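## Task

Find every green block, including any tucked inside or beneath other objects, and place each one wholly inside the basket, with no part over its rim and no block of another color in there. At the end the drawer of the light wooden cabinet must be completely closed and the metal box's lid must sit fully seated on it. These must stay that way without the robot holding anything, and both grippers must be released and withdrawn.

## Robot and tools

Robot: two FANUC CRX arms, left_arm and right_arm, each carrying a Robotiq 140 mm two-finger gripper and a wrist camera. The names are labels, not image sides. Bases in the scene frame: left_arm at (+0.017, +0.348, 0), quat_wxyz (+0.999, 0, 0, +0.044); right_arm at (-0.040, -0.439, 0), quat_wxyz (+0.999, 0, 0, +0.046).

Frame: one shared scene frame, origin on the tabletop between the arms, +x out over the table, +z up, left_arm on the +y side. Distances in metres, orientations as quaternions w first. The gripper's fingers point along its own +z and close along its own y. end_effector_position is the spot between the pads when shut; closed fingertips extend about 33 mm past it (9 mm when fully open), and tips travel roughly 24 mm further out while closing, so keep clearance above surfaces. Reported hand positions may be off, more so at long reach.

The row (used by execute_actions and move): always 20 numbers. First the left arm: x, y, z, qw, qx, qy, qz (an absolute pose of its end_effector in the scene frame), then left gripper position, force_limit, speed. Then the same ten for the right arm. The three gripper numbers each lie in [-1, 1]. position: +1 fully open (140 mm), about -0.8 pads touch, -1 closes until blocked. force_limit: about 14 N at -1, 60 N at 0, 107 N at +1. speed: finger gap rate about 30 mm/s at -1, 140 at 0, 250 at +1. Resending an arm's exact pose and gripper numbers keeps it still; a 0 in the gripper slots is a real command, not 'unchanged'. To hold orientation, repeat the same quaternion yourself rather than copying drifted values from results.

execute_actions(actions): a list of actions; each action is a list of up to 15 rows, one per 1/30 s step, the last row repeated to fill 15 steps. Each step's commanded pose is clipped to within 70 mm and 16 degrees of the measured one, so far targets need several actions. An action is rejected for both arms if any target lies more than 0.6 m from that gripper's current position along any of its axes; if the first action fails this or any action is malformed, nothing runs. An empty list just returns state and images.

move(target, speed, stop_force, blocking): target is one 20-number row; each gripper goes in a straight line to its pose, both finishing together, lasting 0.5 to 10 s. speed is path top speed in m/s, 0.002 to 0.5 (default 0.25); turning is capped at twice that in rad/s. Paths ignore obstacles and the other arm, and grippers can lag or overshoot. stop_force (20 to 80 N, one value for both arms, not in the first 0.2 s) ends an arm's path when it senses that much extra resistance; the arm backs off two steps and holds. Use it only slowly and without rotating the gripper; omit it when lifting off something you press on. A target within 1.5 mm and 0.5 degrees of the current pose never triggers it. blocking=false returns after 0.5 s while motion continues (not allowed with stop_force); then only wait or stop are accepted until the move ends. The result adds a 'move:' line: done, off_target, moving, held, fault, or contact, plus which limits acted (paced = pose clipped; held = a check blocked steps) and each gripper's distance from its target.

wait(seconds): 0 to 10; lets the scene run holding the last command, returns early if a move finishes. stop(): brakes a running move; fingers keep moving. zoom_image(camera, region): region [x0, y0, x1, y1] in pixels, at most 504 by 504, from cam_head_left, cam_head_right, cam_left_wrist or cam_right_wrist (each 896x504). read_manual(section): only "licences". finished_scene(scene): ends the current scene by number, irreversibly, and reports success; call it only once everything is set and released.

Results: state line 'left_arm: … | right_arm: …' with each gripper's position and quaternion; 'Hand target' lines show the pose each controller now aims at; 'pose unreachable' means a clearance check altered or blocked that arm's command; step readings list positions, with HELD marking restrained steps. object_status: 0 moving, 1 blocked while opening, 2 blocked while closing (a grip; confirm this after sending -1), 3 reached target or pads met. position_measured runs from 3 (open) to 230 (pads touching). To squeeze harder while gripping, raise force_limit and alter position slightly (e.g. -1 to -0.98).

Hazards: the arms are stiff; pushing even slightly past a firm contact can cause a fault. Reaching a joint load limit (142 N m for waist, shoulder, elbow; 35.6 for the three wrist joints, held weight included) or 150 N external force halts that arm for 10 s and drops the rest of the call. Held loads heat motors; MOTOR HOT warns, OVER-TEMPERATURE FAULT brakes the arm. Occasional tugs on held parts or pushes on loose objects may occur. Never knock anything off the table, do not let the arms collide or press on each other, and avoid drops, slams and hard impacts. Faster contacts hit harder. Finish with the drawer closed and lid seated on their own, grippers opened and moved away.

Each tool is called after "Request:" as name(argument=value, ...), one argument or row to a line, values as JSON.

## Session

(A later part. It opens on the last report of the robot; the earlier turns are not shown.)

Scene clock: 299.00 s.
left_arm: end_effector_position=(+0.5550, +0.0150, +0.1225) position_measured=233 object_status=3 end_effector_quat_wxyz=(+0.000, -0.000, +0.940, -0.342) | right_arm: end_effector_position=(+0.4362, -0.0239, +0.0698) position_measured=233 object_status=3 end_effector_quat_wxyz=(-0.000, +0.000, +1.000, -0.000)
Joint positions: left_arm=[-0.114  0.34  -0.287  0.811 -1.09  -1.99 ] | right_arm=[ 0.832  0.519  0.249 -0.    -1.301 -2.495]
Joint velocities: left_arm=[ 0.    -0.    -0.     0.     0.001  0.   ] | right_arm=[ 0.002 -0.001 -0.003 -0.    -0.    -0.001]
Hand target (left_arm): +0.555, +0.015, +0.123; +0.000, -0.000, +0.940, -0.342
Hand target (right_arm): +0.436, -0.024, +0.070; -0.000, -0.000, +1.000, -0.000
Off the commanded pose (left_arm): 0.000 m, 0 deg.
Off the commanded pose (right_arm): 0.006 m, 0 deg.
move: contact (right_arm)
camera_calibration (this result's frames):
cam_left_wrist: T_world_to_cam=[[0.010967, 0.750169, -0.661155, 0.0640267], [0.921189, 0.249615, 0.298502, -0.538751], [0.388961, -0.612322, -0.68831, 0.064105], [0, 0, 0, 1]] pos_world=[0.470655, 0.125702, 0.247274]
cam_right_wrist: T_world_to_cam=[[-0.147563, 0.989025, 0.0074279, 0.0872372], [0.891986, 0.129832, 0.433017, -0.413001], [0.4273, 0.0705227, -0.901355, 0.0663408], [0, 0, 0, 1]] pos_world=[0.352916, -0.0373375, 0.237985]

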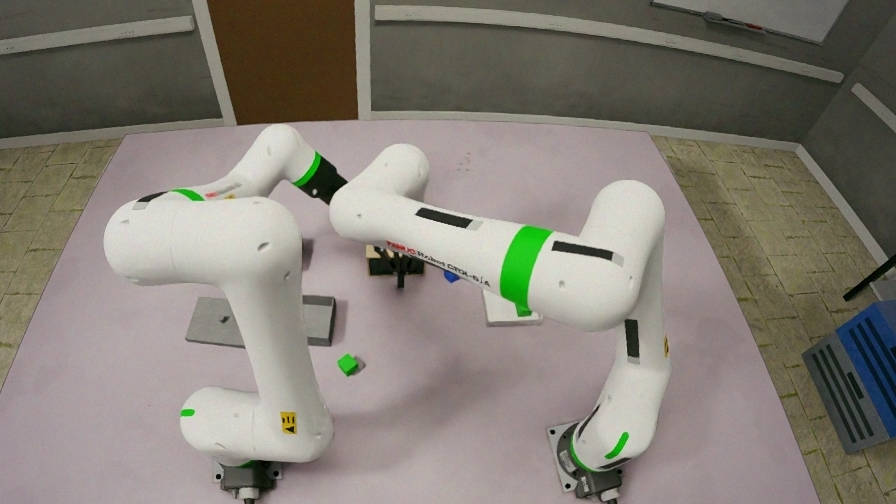

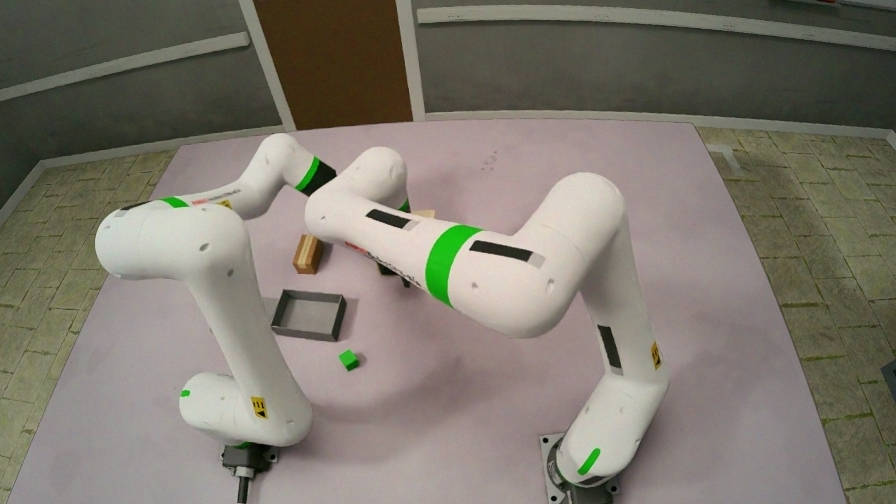

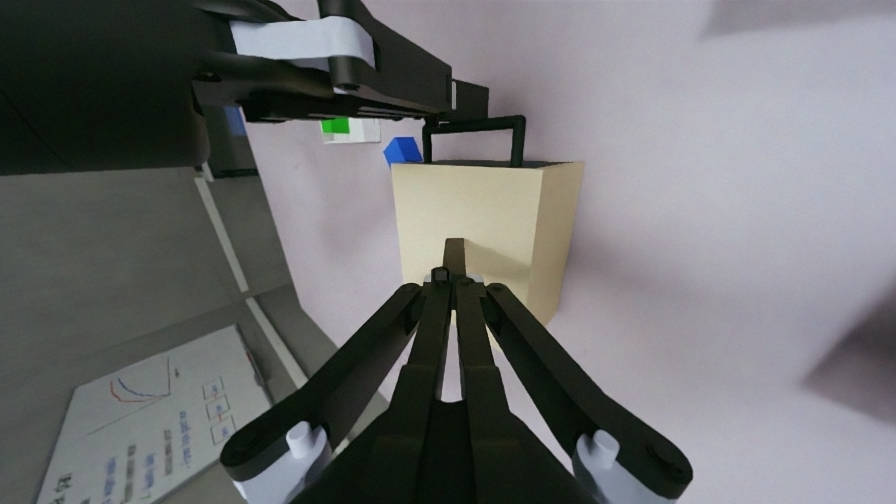

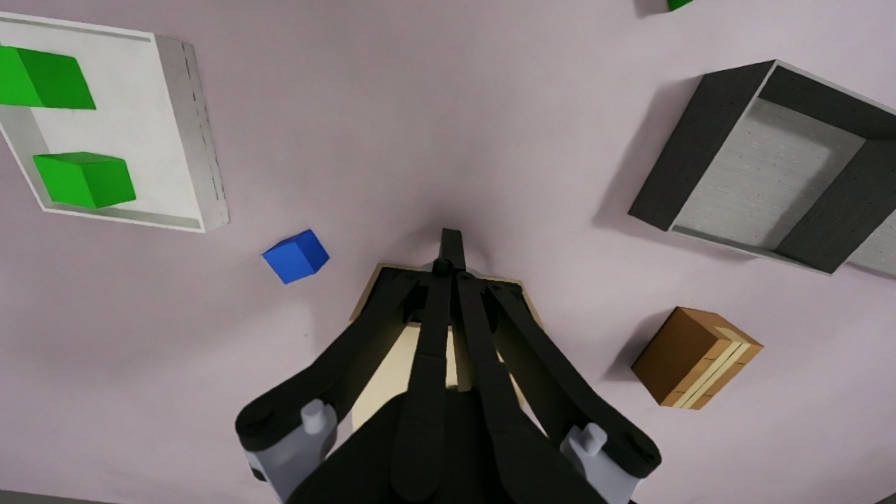

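Request:
move(
  target=[0.555,0.06,0.18,0,0,0.94,-0.342,-1,0,0,0.40,-0.024,0.09,0,0,1,0,-0.1,0,0],
  speed=0.15,
)

Request:
move(
  target=[0.55,0.27,0.2,0,0,1,0,0.2,0,0,0.217,0.108,0.12,0,-0.3007,0.9537,0,-0.1,0,0],
  speed=0.3,
)

Scene clock: 315.80 s.
left_arm: end_effector_position=(+0.5549, +0.0600, +0.1800) position_measured=233 object_status=3 end_effector_quat_wxyz=(-0.000, +0.000, +0.940, -0.342) | right_arm: end_effector_position=(+0.3999, -0.0241, +0.0899) position_measured=141 object_status=3 end_effector_quat_wxyz=(-0.000, +0.000, +1.000, +0.000)
Joint positions: left_arm=[-0.019  0.276 -0.218  0.744 -1.241 -1.952] | right_arm=[ 0.881  0.439  0.181 -0.    -1.313 -2.543]
Joint velocities: left_arm=[ 0.001 -0.    -0.    -0.    -0.001  0.   ] | right_arm=[ 0. -0.  0. -0. -0. -0.]
Hand target (left_arm): +0.555, +0.060, +0.180; +0.000, +0.000, +0.940, -0.342
Hand target (right_arm): +0.400, -0.024, +0.090; -0.000, -0.000, +1.000, +0.000
Off the commanded pose (left_arm): 0.000 m, 0 deg.
Off the commanded pose (right_arm): 0.000 m, 0 deg.
move: done
camera_calibration (this result's frames):
cam_left_wrist: T_world_to_cam=[[0.0111718, 0.750183, -0.661136, 0.0681773], [0.921247, 0.249371, 0.298526, -0.567004], [0.388817, -0.612405, -0.688318, 0.131326], [0, 0, 0, 1]] pos_world=[0.470528, 0.170674, 0.304734]
cam_right_wrist: T_world_to_cam=[[-0.147628, 0.989013, 0.00767816, 0.0819243], [0.891958, 0.129779, 0.433091, -0.389345], [0.427336, 0.070785, -0.901318, 0.0999887], [0, 0, 0, 1]] pos_world=[0.316645, -0.0375732, 0.258114]

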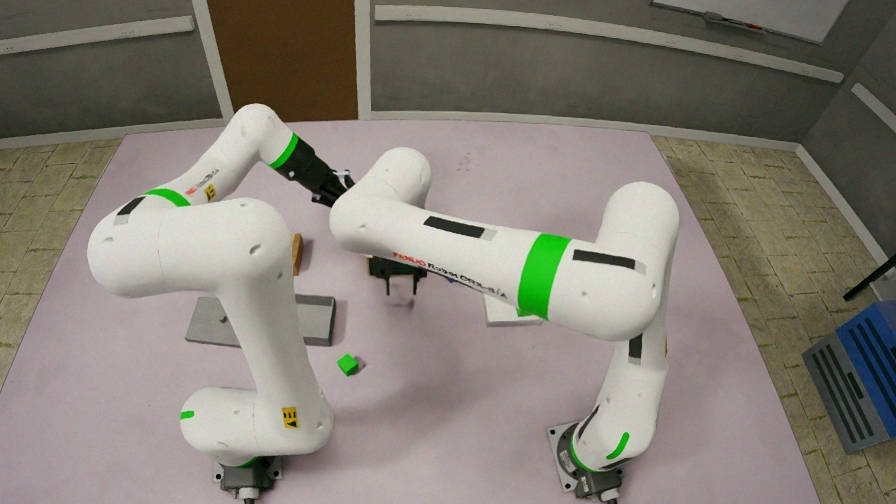

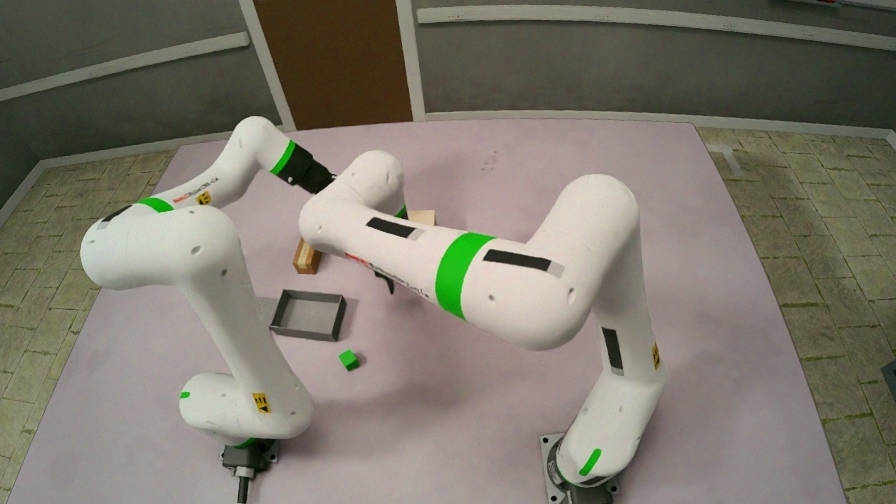

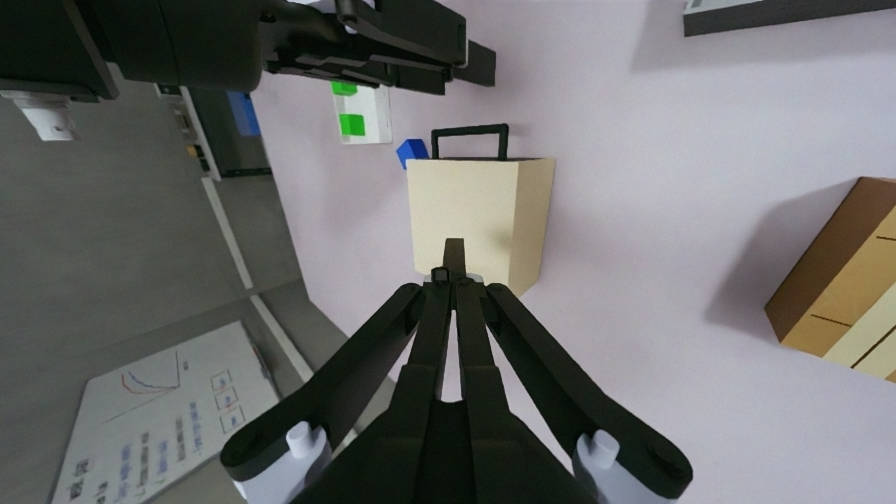

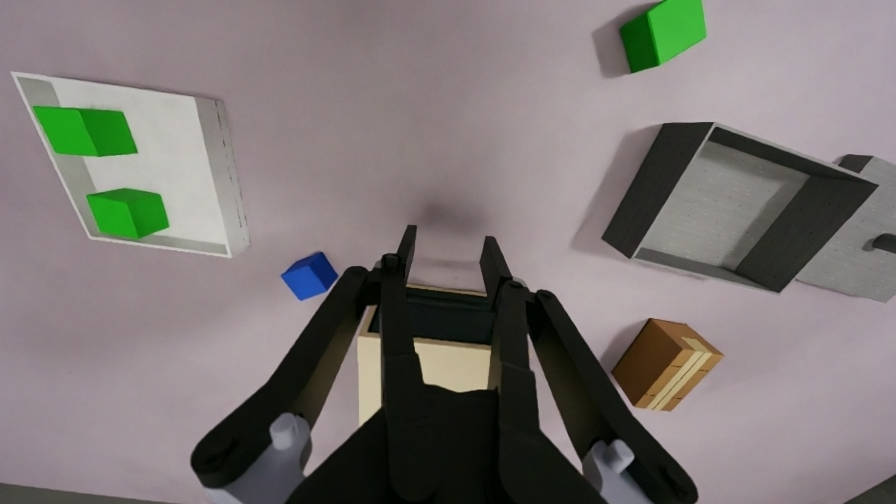

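Scene clock: 317.37 s.
left_arm: end_effector_position=(+0.5494, +0.2699, +0.1996) position_measured=104 object_status=3 end_effector_quat_wxyz=(-0.000, -0.001, +1.000, +0.000) | right_arm: end_effector_position=(+0.3022, +0.0455, +0.1059) position_measured=141 object_status=3 end_effector_quat_wxyz=(-0.000, -0.162, +0.987, +0.000)
Joint positions: left_arm=[ 0.011  0.228  0.162 -0.001 -1.505 -1.668] | right_arm=[ 1.085  0.401  0.166 -0.001 -1.336 -2.422]
Joint velocities: left_arm=[-0.     0.001  0.    -0.001  0.001  0.001] | right_arm=[-0.001 -0.    -0.     0.     0.002 -0.   ]
Hand target (left_arm): +0.549, +0.270, +0.200; -0.000, -0.001, +1.000, +0.000
Hand target (right_arm): +0.302, +0.045, +0.106; -0.000, -0.162, +0.987, +0.000
Off the commanded pose (left_arm): 0.001 m, 0 deg.
Off the commanded pose (right_arm): 0.107 m, 16 deg; position and orientation clipped at the last step of the last action.
move: held (right_arm); limits=paced,held; held on 24 of 47 steps (right_arm), including the last (right_arm)
pose unreachable (right arm): on one or more control steps of this call, first in action 0 (counted from 0), this arm could not follow its commanded pose, so it was not sent that pose on those steps. On the call's last step it was still not sent that pose. It may still have moved: this result reports where it is.
cause: the commanded pose would bring a part of the arm too close to another arm (a part of this arm just beyond joint 4 (forearm roll) and a part of the other arm just beyond its joint 2 (shoulder)).
camera_calibration (this result's frames):
cam_left_wrist: T_world_to_cam=[[0.00986754, 0.999664, -0.0239676, -0.270058], [0.921234, 0.00023336, 0.389008, -0.570996], [0.388883, -0.0259184, -0.920923, 0.16364], [0, 0, 0, 1]] pos_world=[0.465049, 0.274342, 0.366349]
cam_right_wrist: T_world_to_cam=[[-0.45583, 0.890031, 0.00798896, 0.0961357], [0.803945, 0.407856, 0.432811, -0.304091], [0.381957, 0.203711, -0.901449, 0.158856], [0, 0, 0, 1]] pos_world=[0.227618, 0.00610087, 0.274047]

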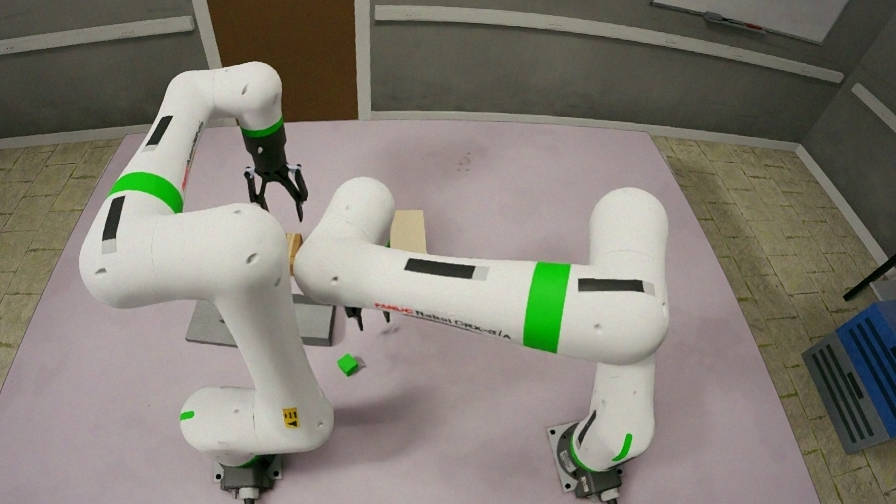

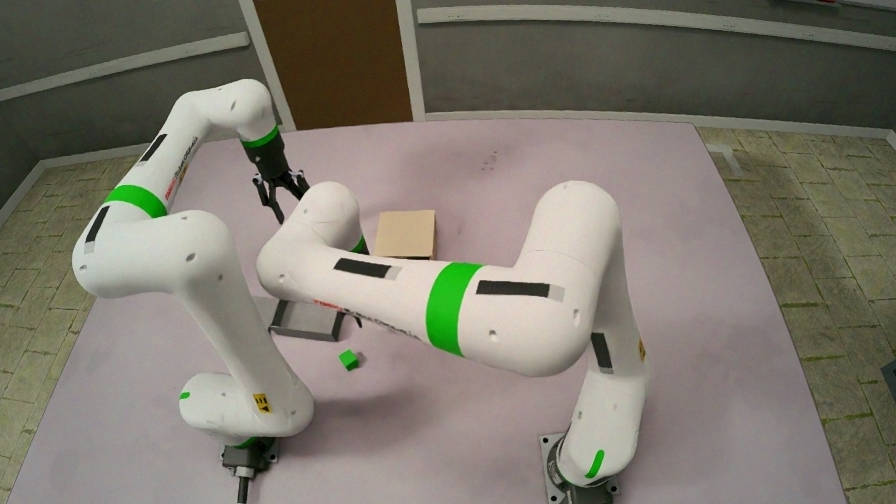

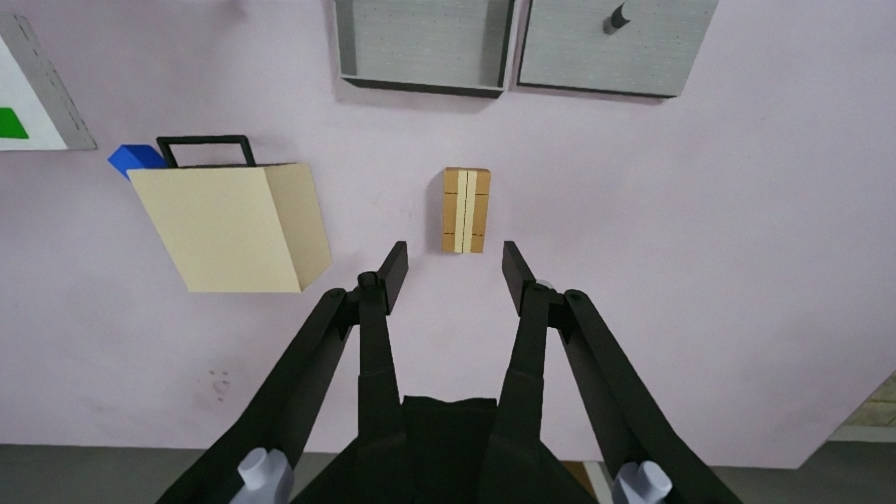

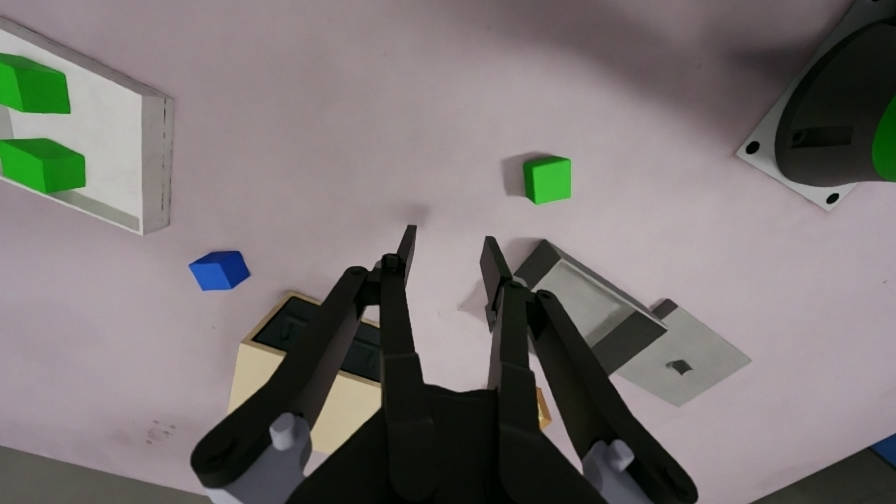

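Request:
move(
  target=[0.536,0.281,0.058,0,0,1,0,0.2,0,0,0.2,-0.45,0.25,0,0,1,0,-0.1,0,0],
  speed=0.3,
)

Request:
move(
  target=[0.536,0.281,0.058,0,0,1,0,-1,0,0,0.2,-0.65,0.25,0,0,1,0,-0.1,0,0],
  speed=0.3,
)

Request:
move(
  target=[0.536,0.281,0.15,0,0,1,0,-1,0,0,0.2,-0.65,0.25,0,0,1,0,-0.1,0,0],
  speed=0.15,
)

Request:
move(
  target=[0.56,0.42,0.062,0,0,1,0,-1,0,0,0.2,-0.65,0.25,0,0,1,0,-0.1,0,0],
  speed=0.15,
)

Scene clock: 339.87 s.
left_arm: end_effector_position=(+0.5360, +0.2810, +0.0580) position_measured=104 object_status=3 end_effector_quat_wxyz=(+0.000, -0.000, +1.000, +0.000) | right_arm: end_effector_position=(+0.2020, -0.4505, +0.2498) position_measured=141 object_status=3 end_effector_quat_wxyz=(+0.001, -0.000, +1.000, -0.000)
Joint positions: left_arm=[ 0.035  0.271 -0.125 -0.    -1.176 -1.694] | right_arm=[ 0.428 -0.566 -0.391  0.001 -1.745 -2.09 ]
Joint velocities: left_arm=[ 0.    -0.     0.    -0.    -0.002  0.001] | right_arm=[-0.001  0.002  0.001 -0.    -0.     0.001]
Hand target (left_arm): +0.536, +0.281, +0.058; +0.000, -0.000, +1.000, +0.000
Hand target (right_arm): +0.202, -0.451, +0.250; +0.001, -0.000, +1.000, -0.000
Off the commanded pose (left_arm): 0.000 m, 0 deg.
Off the commanded pose (right_arm): 0.002 m, 0 deg.
move: done; limits=paced
camera_calibration (this result's frames):
cam_left_wrist: T_world_to_cam=[[0.0105539, 0.999645, -0.0244608, -0.284762], [0.921191, -0.000204271, 0.389111, -0.503467], [0.388968, -0.0266397, -0.920866, 0.0388643], [0, 0, 0, 1]] pos_world=[0.451678, 0.285593, 0.224728]
cam_right_wrist: T_world_to_cam=[[-0.148225, 0.988929, 0.00696321, 0.473465], [0.890933, 0.130474, 0.434987, -0.226707], [0.429263, 0.0706798, -0.90041, 0.35817], [0, 0, 0, 1]] pos_world=[0.118411, -0.463959, 0.417817]

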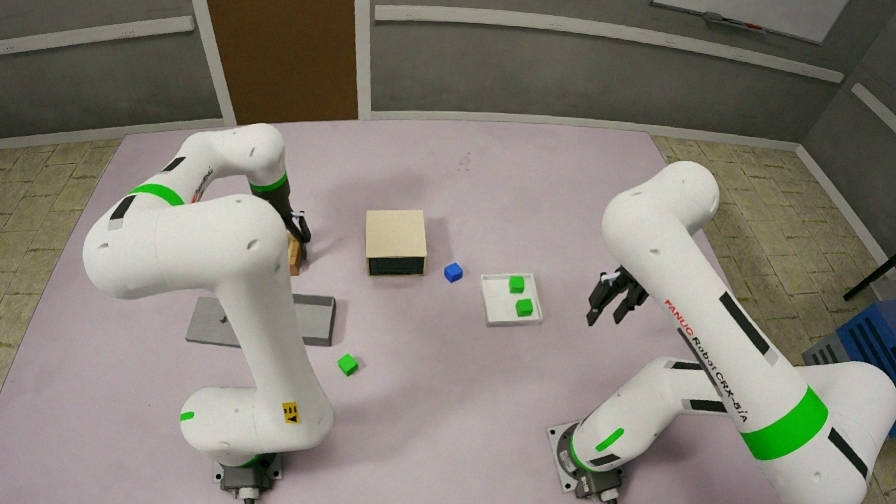

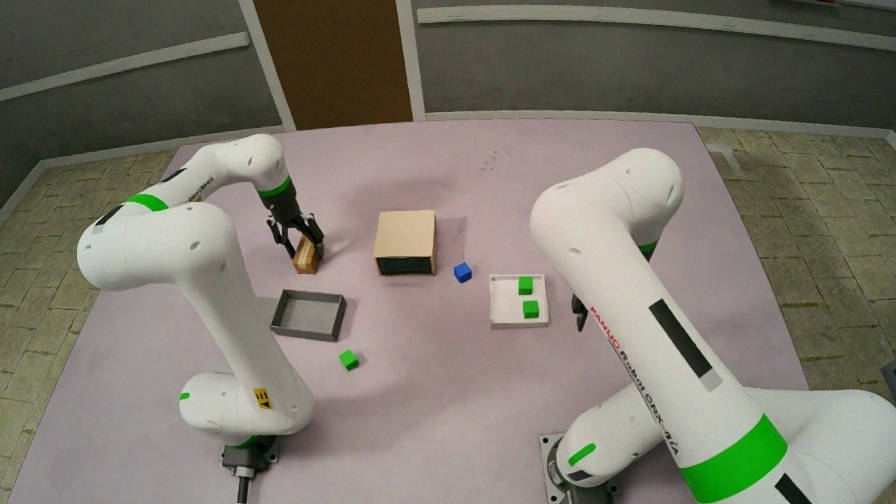

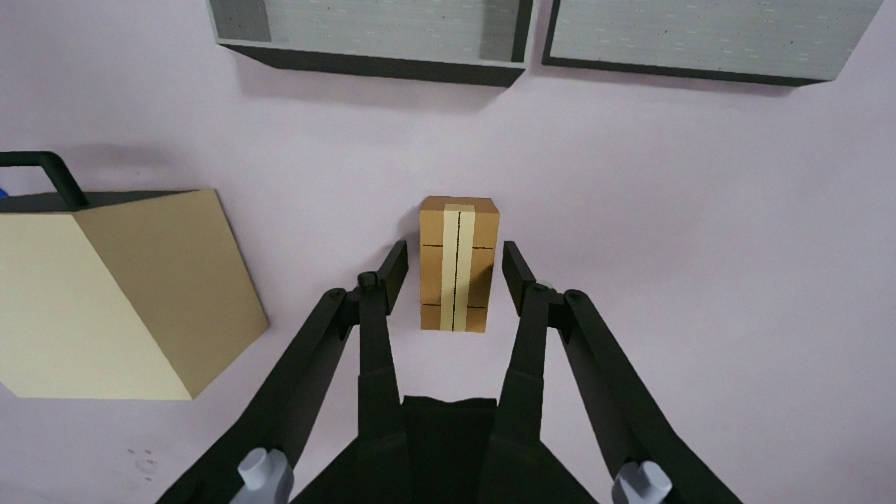

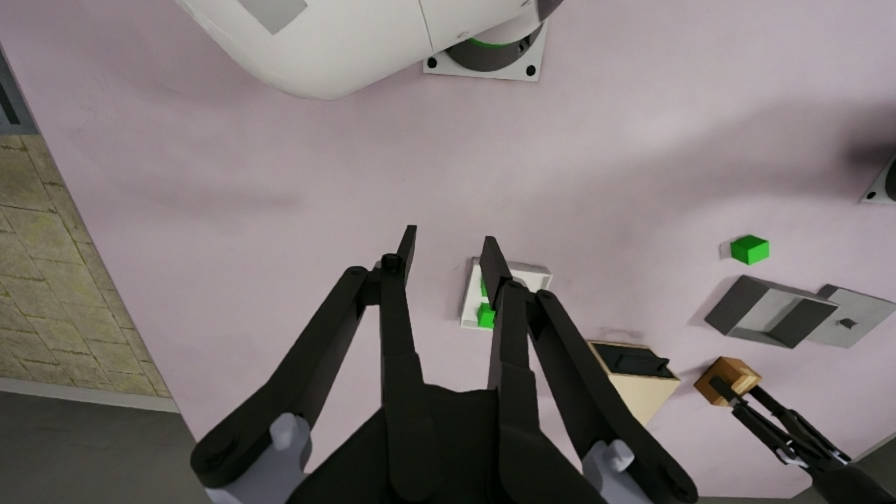

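Scene clock: 341.13 s.
left_arm: end_effector_position=(+0.5360, +0.2810, +0.0580) position_measured=149 object_status=2 end_effector_quat_wxyz=(-0.000, +0.000, +1.000, +0.000) | right_arm: end_effector_position=(+0.2011, -0.6504, +0.2501) position_measured=141 object_status=3 end_effector_quat_wxyz=(+0.001, +0.000, +1.000, -0.001)
Joint positions: left_arm=[ 0.036  0.271 -0.125 -0.    -1.176 -1.694] | right_arm=[-0.394 -0.339 -0.258  0.001 -1.65  -1.268]
Joint velocities: left_arm=[ 0.     0.001 -0.001 -0.     0.001  0.   ] | right_arm=[-0.002  0.001  0.001 -0.    -0.001  0.   ]
Hand target (left_arm): +0.536, +0.281, +0.058; -0.000, +0.000, +1.000, -0.000
Hand target (right_arm): +0.201, -0.650, +0.250; +0.001, +0.000, +1.000, -0.001
Off the commanded pose (left_arm): 0.000 m, 0 deg.
Off the commanded pose (right_arm): 0.001 m, 0 deg.
move: done
camera_calibration (this result's frames):
cam_left_wrist: T_world_to_cam=[[0.0109982, 0.99964, -0.0244737, -0.285018], [0.921228, -0.000611235, 0.389023, -0.50331], [0.388868, -0.0268245, -0.920903, 0.0389542], [0, 0, 0, 1]] pos_world=[0.45165, 0.285653, 0.224697]
cam_right_wrist: T_world_to_cam=[[-0.147568, 0.989037, 0.0055118, 0.671338], [0.891276, 0.130561, 0.43426, -0.199715], [0.428779, 0.0689952, -0.900771, 0.372018], [0, 0, 0, 1]] pos_world=[0.117555, -0.663571, 0.418131]

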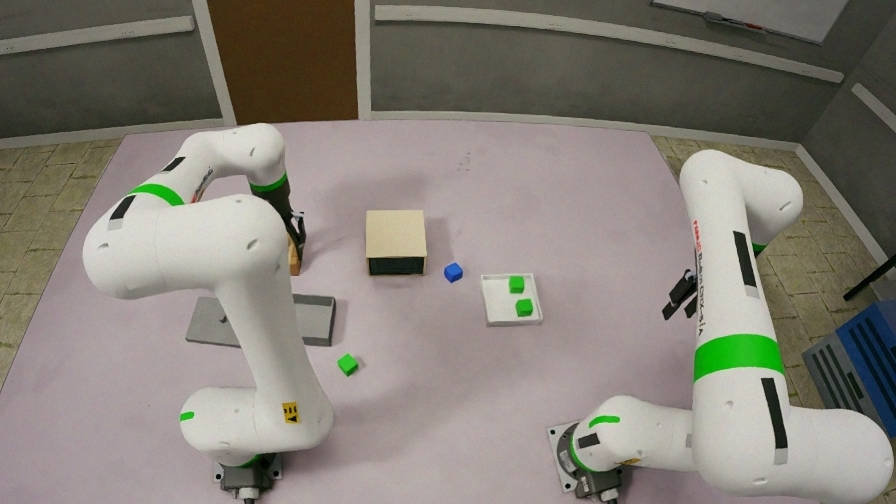

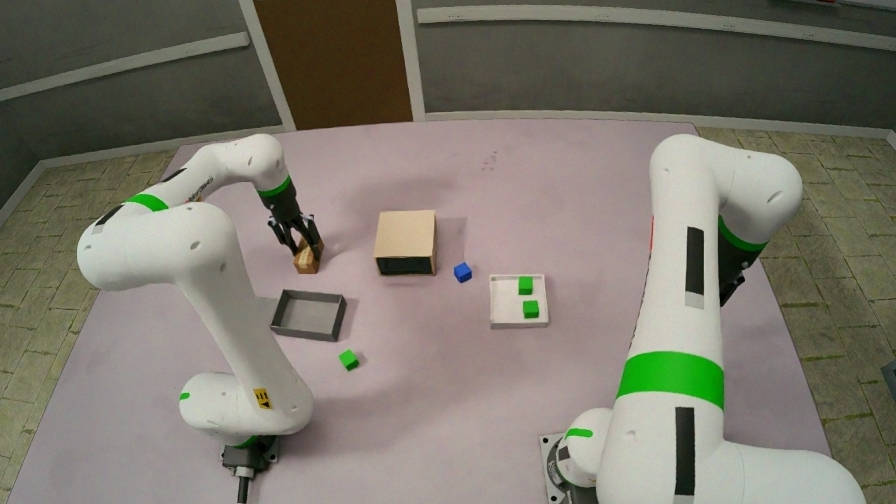

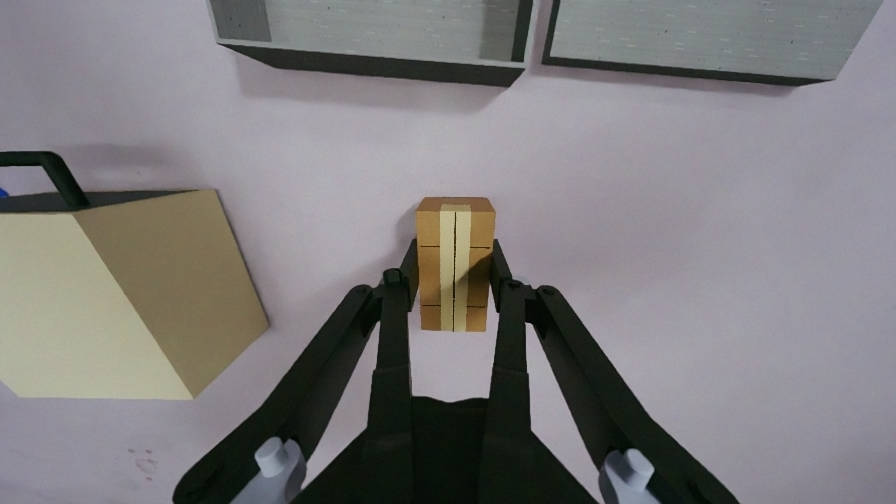

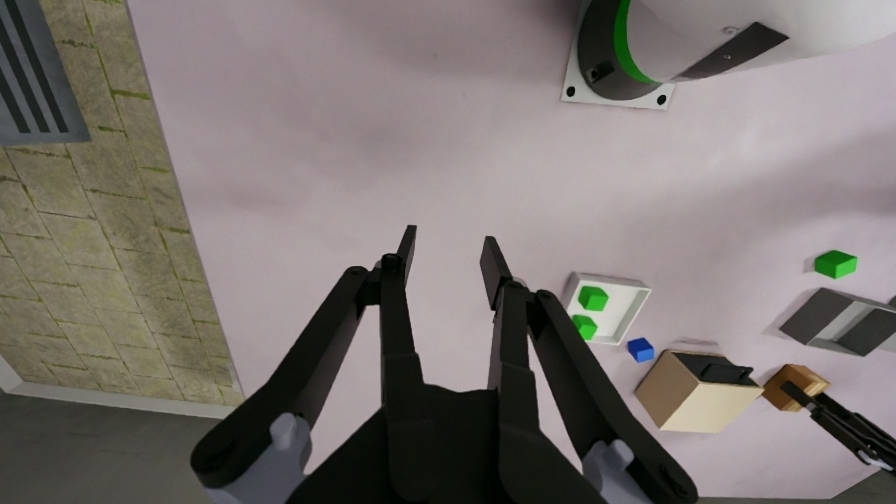

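Scene clock: 342.10 s.
left_arm: end_effector_position=(+0.5360, +0.2809, +0.1501) position_measured=149 object_status=2 end_effector_quat_wxyz=(+0.000, +0.000, +1.000, -0.000) | right_arm: end_effector_position=(+0.2000, -0.6500, +0.2500) position_measured=141 object_status=3 end_effector_quat_wxyz=(-0.000, +0.000, +1.000, -0.000)
Joint positions: left_arm=[ 0.036  0.206  0.019  0.    -1.384 -1.695] | right_arm=[-0.396 -0.34  -0.258  0.    -1.652 -1.267]
Joint velocities: left_arm=[ 0.     0.    -0.001  0.     0.     0.   ] | right_arm=[-0.     0.     0.     0.     0.001  0.   ]
Hand target (left_arm): +0.536, +0.281, +0.150; +0.000, +0.000, +1.000, -0.000
Hand target (right_arm): +0.200, -0.650, +0.250; -0.000, +0.000, +1.000, -0.000
Off the commanded pose (left_arm): 0.000 m, 0 deg.
Off the commanded pose (right_arm): 0.000 m, 0 deg.
move: done
camera_calibration (this result's frames):
cam_left_wrist: T_world_to_cam=[[0.0112434, 0.999629, -0.0248264, -0.28274], [0.921155, -0.000694852, 0.389196, -0.5391], [0.389034, -0.0272448, -0.92082, 0.123792], [0, 0, 0, 1]] pos_world=[0.451614, 0.285633, 0.316787]
cam_right_wrist: T_world_to_cam=[[-0.147659, 0.989009, 0.00757878, 0.670227], [0.891843, 0.129832, 0.433312, -0.199115], [0.427565, 0.0707414, -0.901212, 0.373882], [0, 0, 0, 1]] pos_world=[0.116685, -0.663458, 0.418147]

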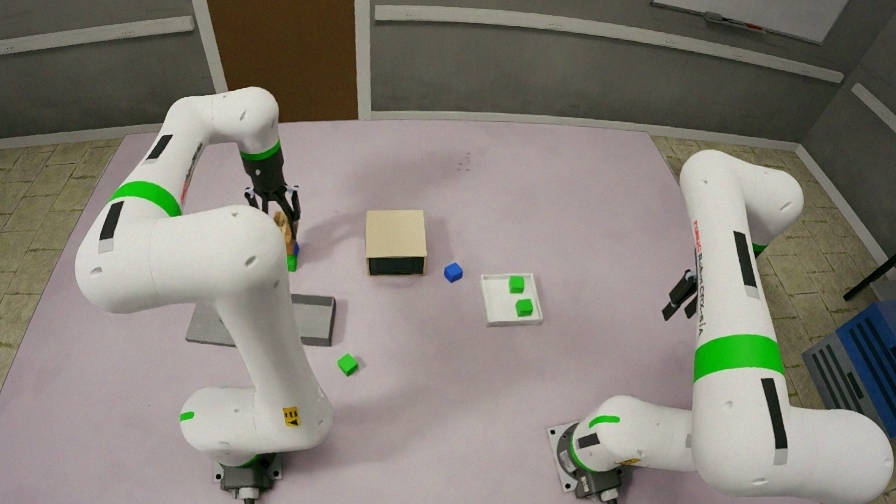

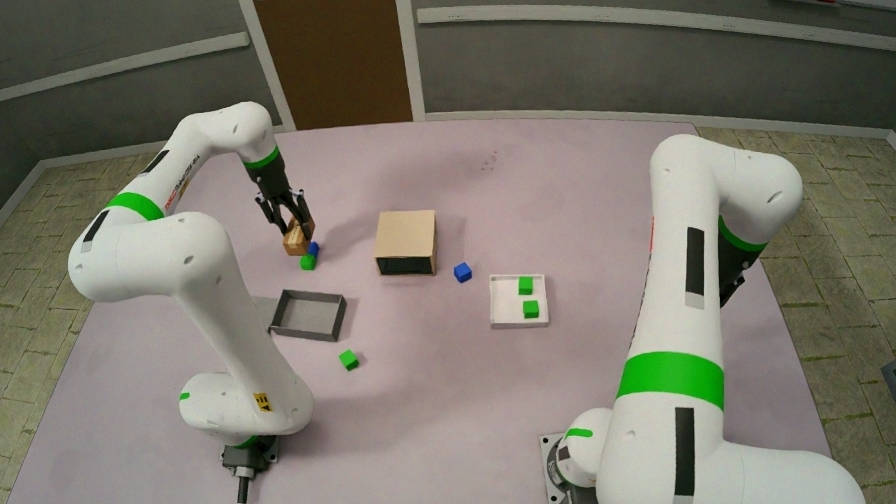

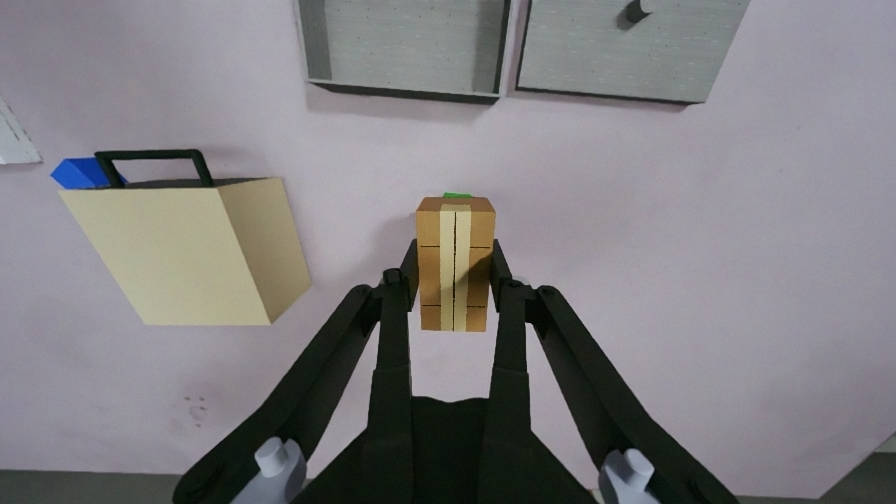

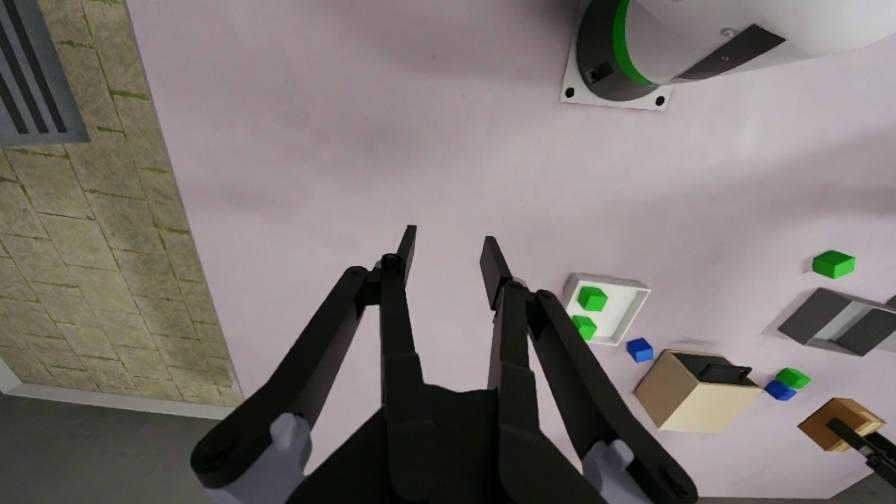

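Scene clock: 343.57 s.
left_arm: end_effector_position=(+0.5600, +0.4198, +0.0620) position_measured=149 object_status=2 end_effector_quat_wxyz=(+0.000, -0.000, +1.000, -0.000) | right_arm: end_effector_position=(+0.2000, -0.6500, +0.2500) position_measured=141 object_status=3 end_effector_quat_wxyz=(-0.000, +0.000, +1.000, +0.000)
Joint positions: left_arm=[ 0.285  0.324 -0.045  0.001 -1.201 -1.943] | right_arm=[-0.396 -0.34  -0.258 -0.    -1.652 -1.267]
Joint velocities: left_arm=[ 0.001  0.001  0.001 -0.     0.001 -0.001] | right_arm=[ 0.     0.001 -0.    -0.    -0.    -0.   ]
Hand target (left_arm): +0.560, +0.420, +0.062; +0.000, -0.000, +1.000, -0.000
Hand target (right_arm): +0.200, -0.650, +0.250; +0.000, -0.000, +1.000, +0.000
Off the commanded pose (left_arm): 0.000 m, 0 deg.
Off the commanded pose (right_arm): 0.000 m, 0 deg.
move: done
camera_calibration (this result's frames):
cam_left_wrist: T_world_to_cam=[[0.0108033, 0.99963, -0.0249708, -0.423789], [0.921011, -0.000223019, 0.389538, -0.526962], [0.389388, -0.0272067, -0.920672, 0.0369698], [0, 0, 0, 1]] pos_world=[0.47552, 0.42452, 0.228726]
cam_right_wrist: T_world_to_cam=[[-0.14766, 0.989009, 0.00758221, 0.670223], [0.891842, 0.129831, 0.433315, -0.199115], [0.427568, 0.0707452, -0.901211, 0.373886], [0, 0, 0, 1]] pos_world=[0.116683, -0.663456, 0.418148]

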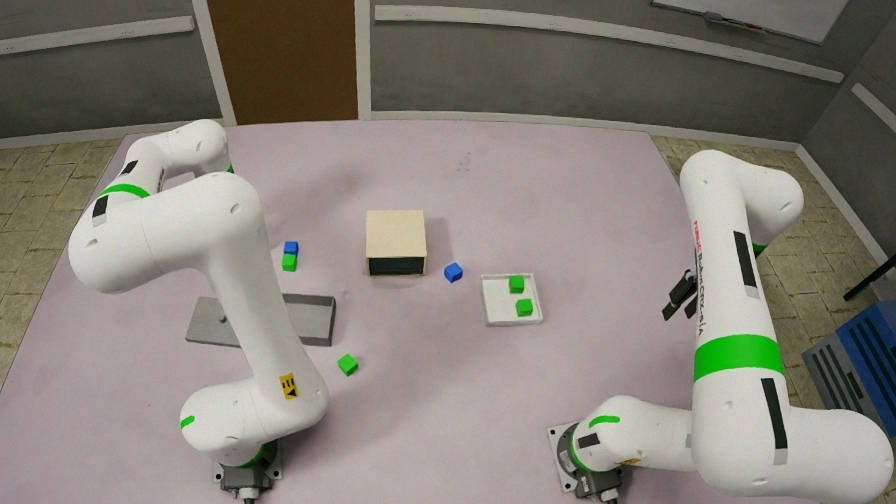

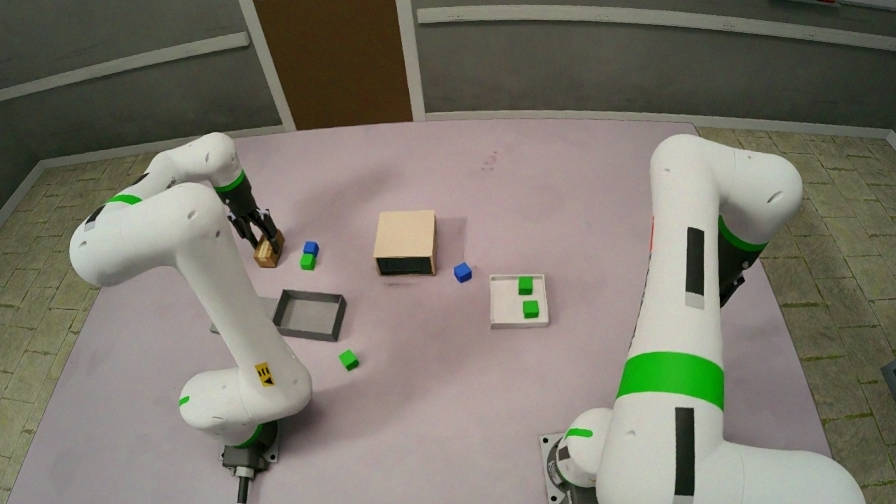

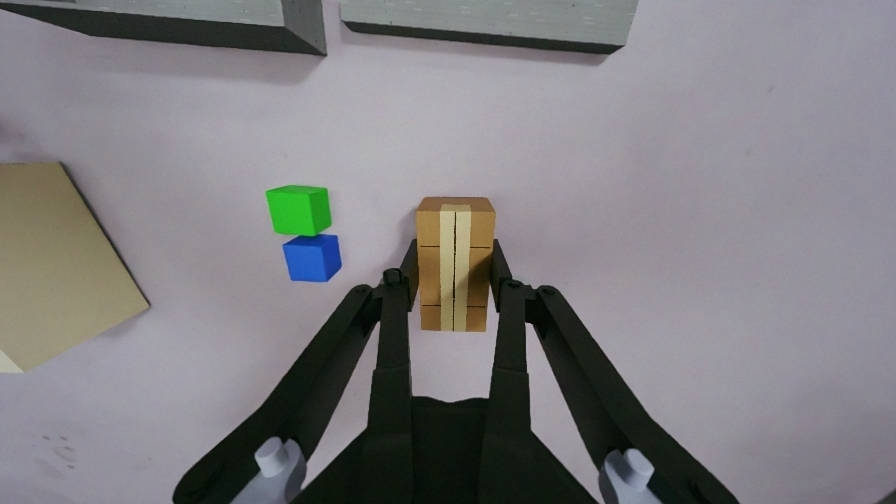

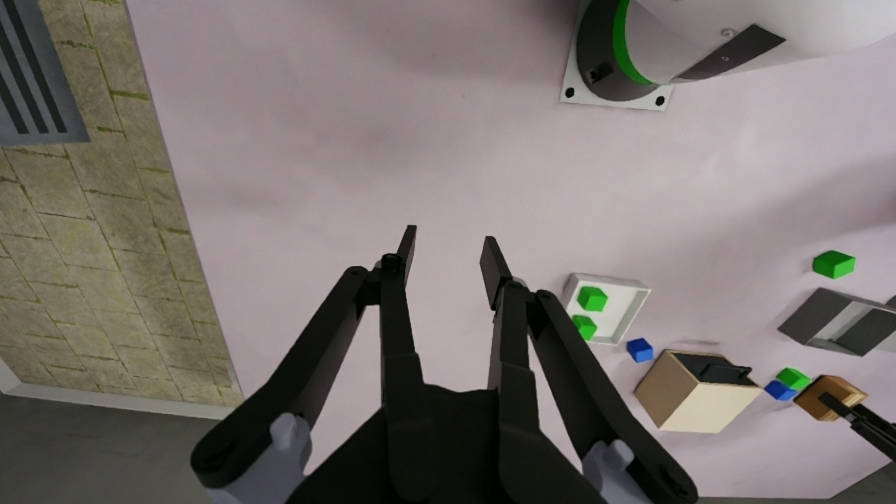

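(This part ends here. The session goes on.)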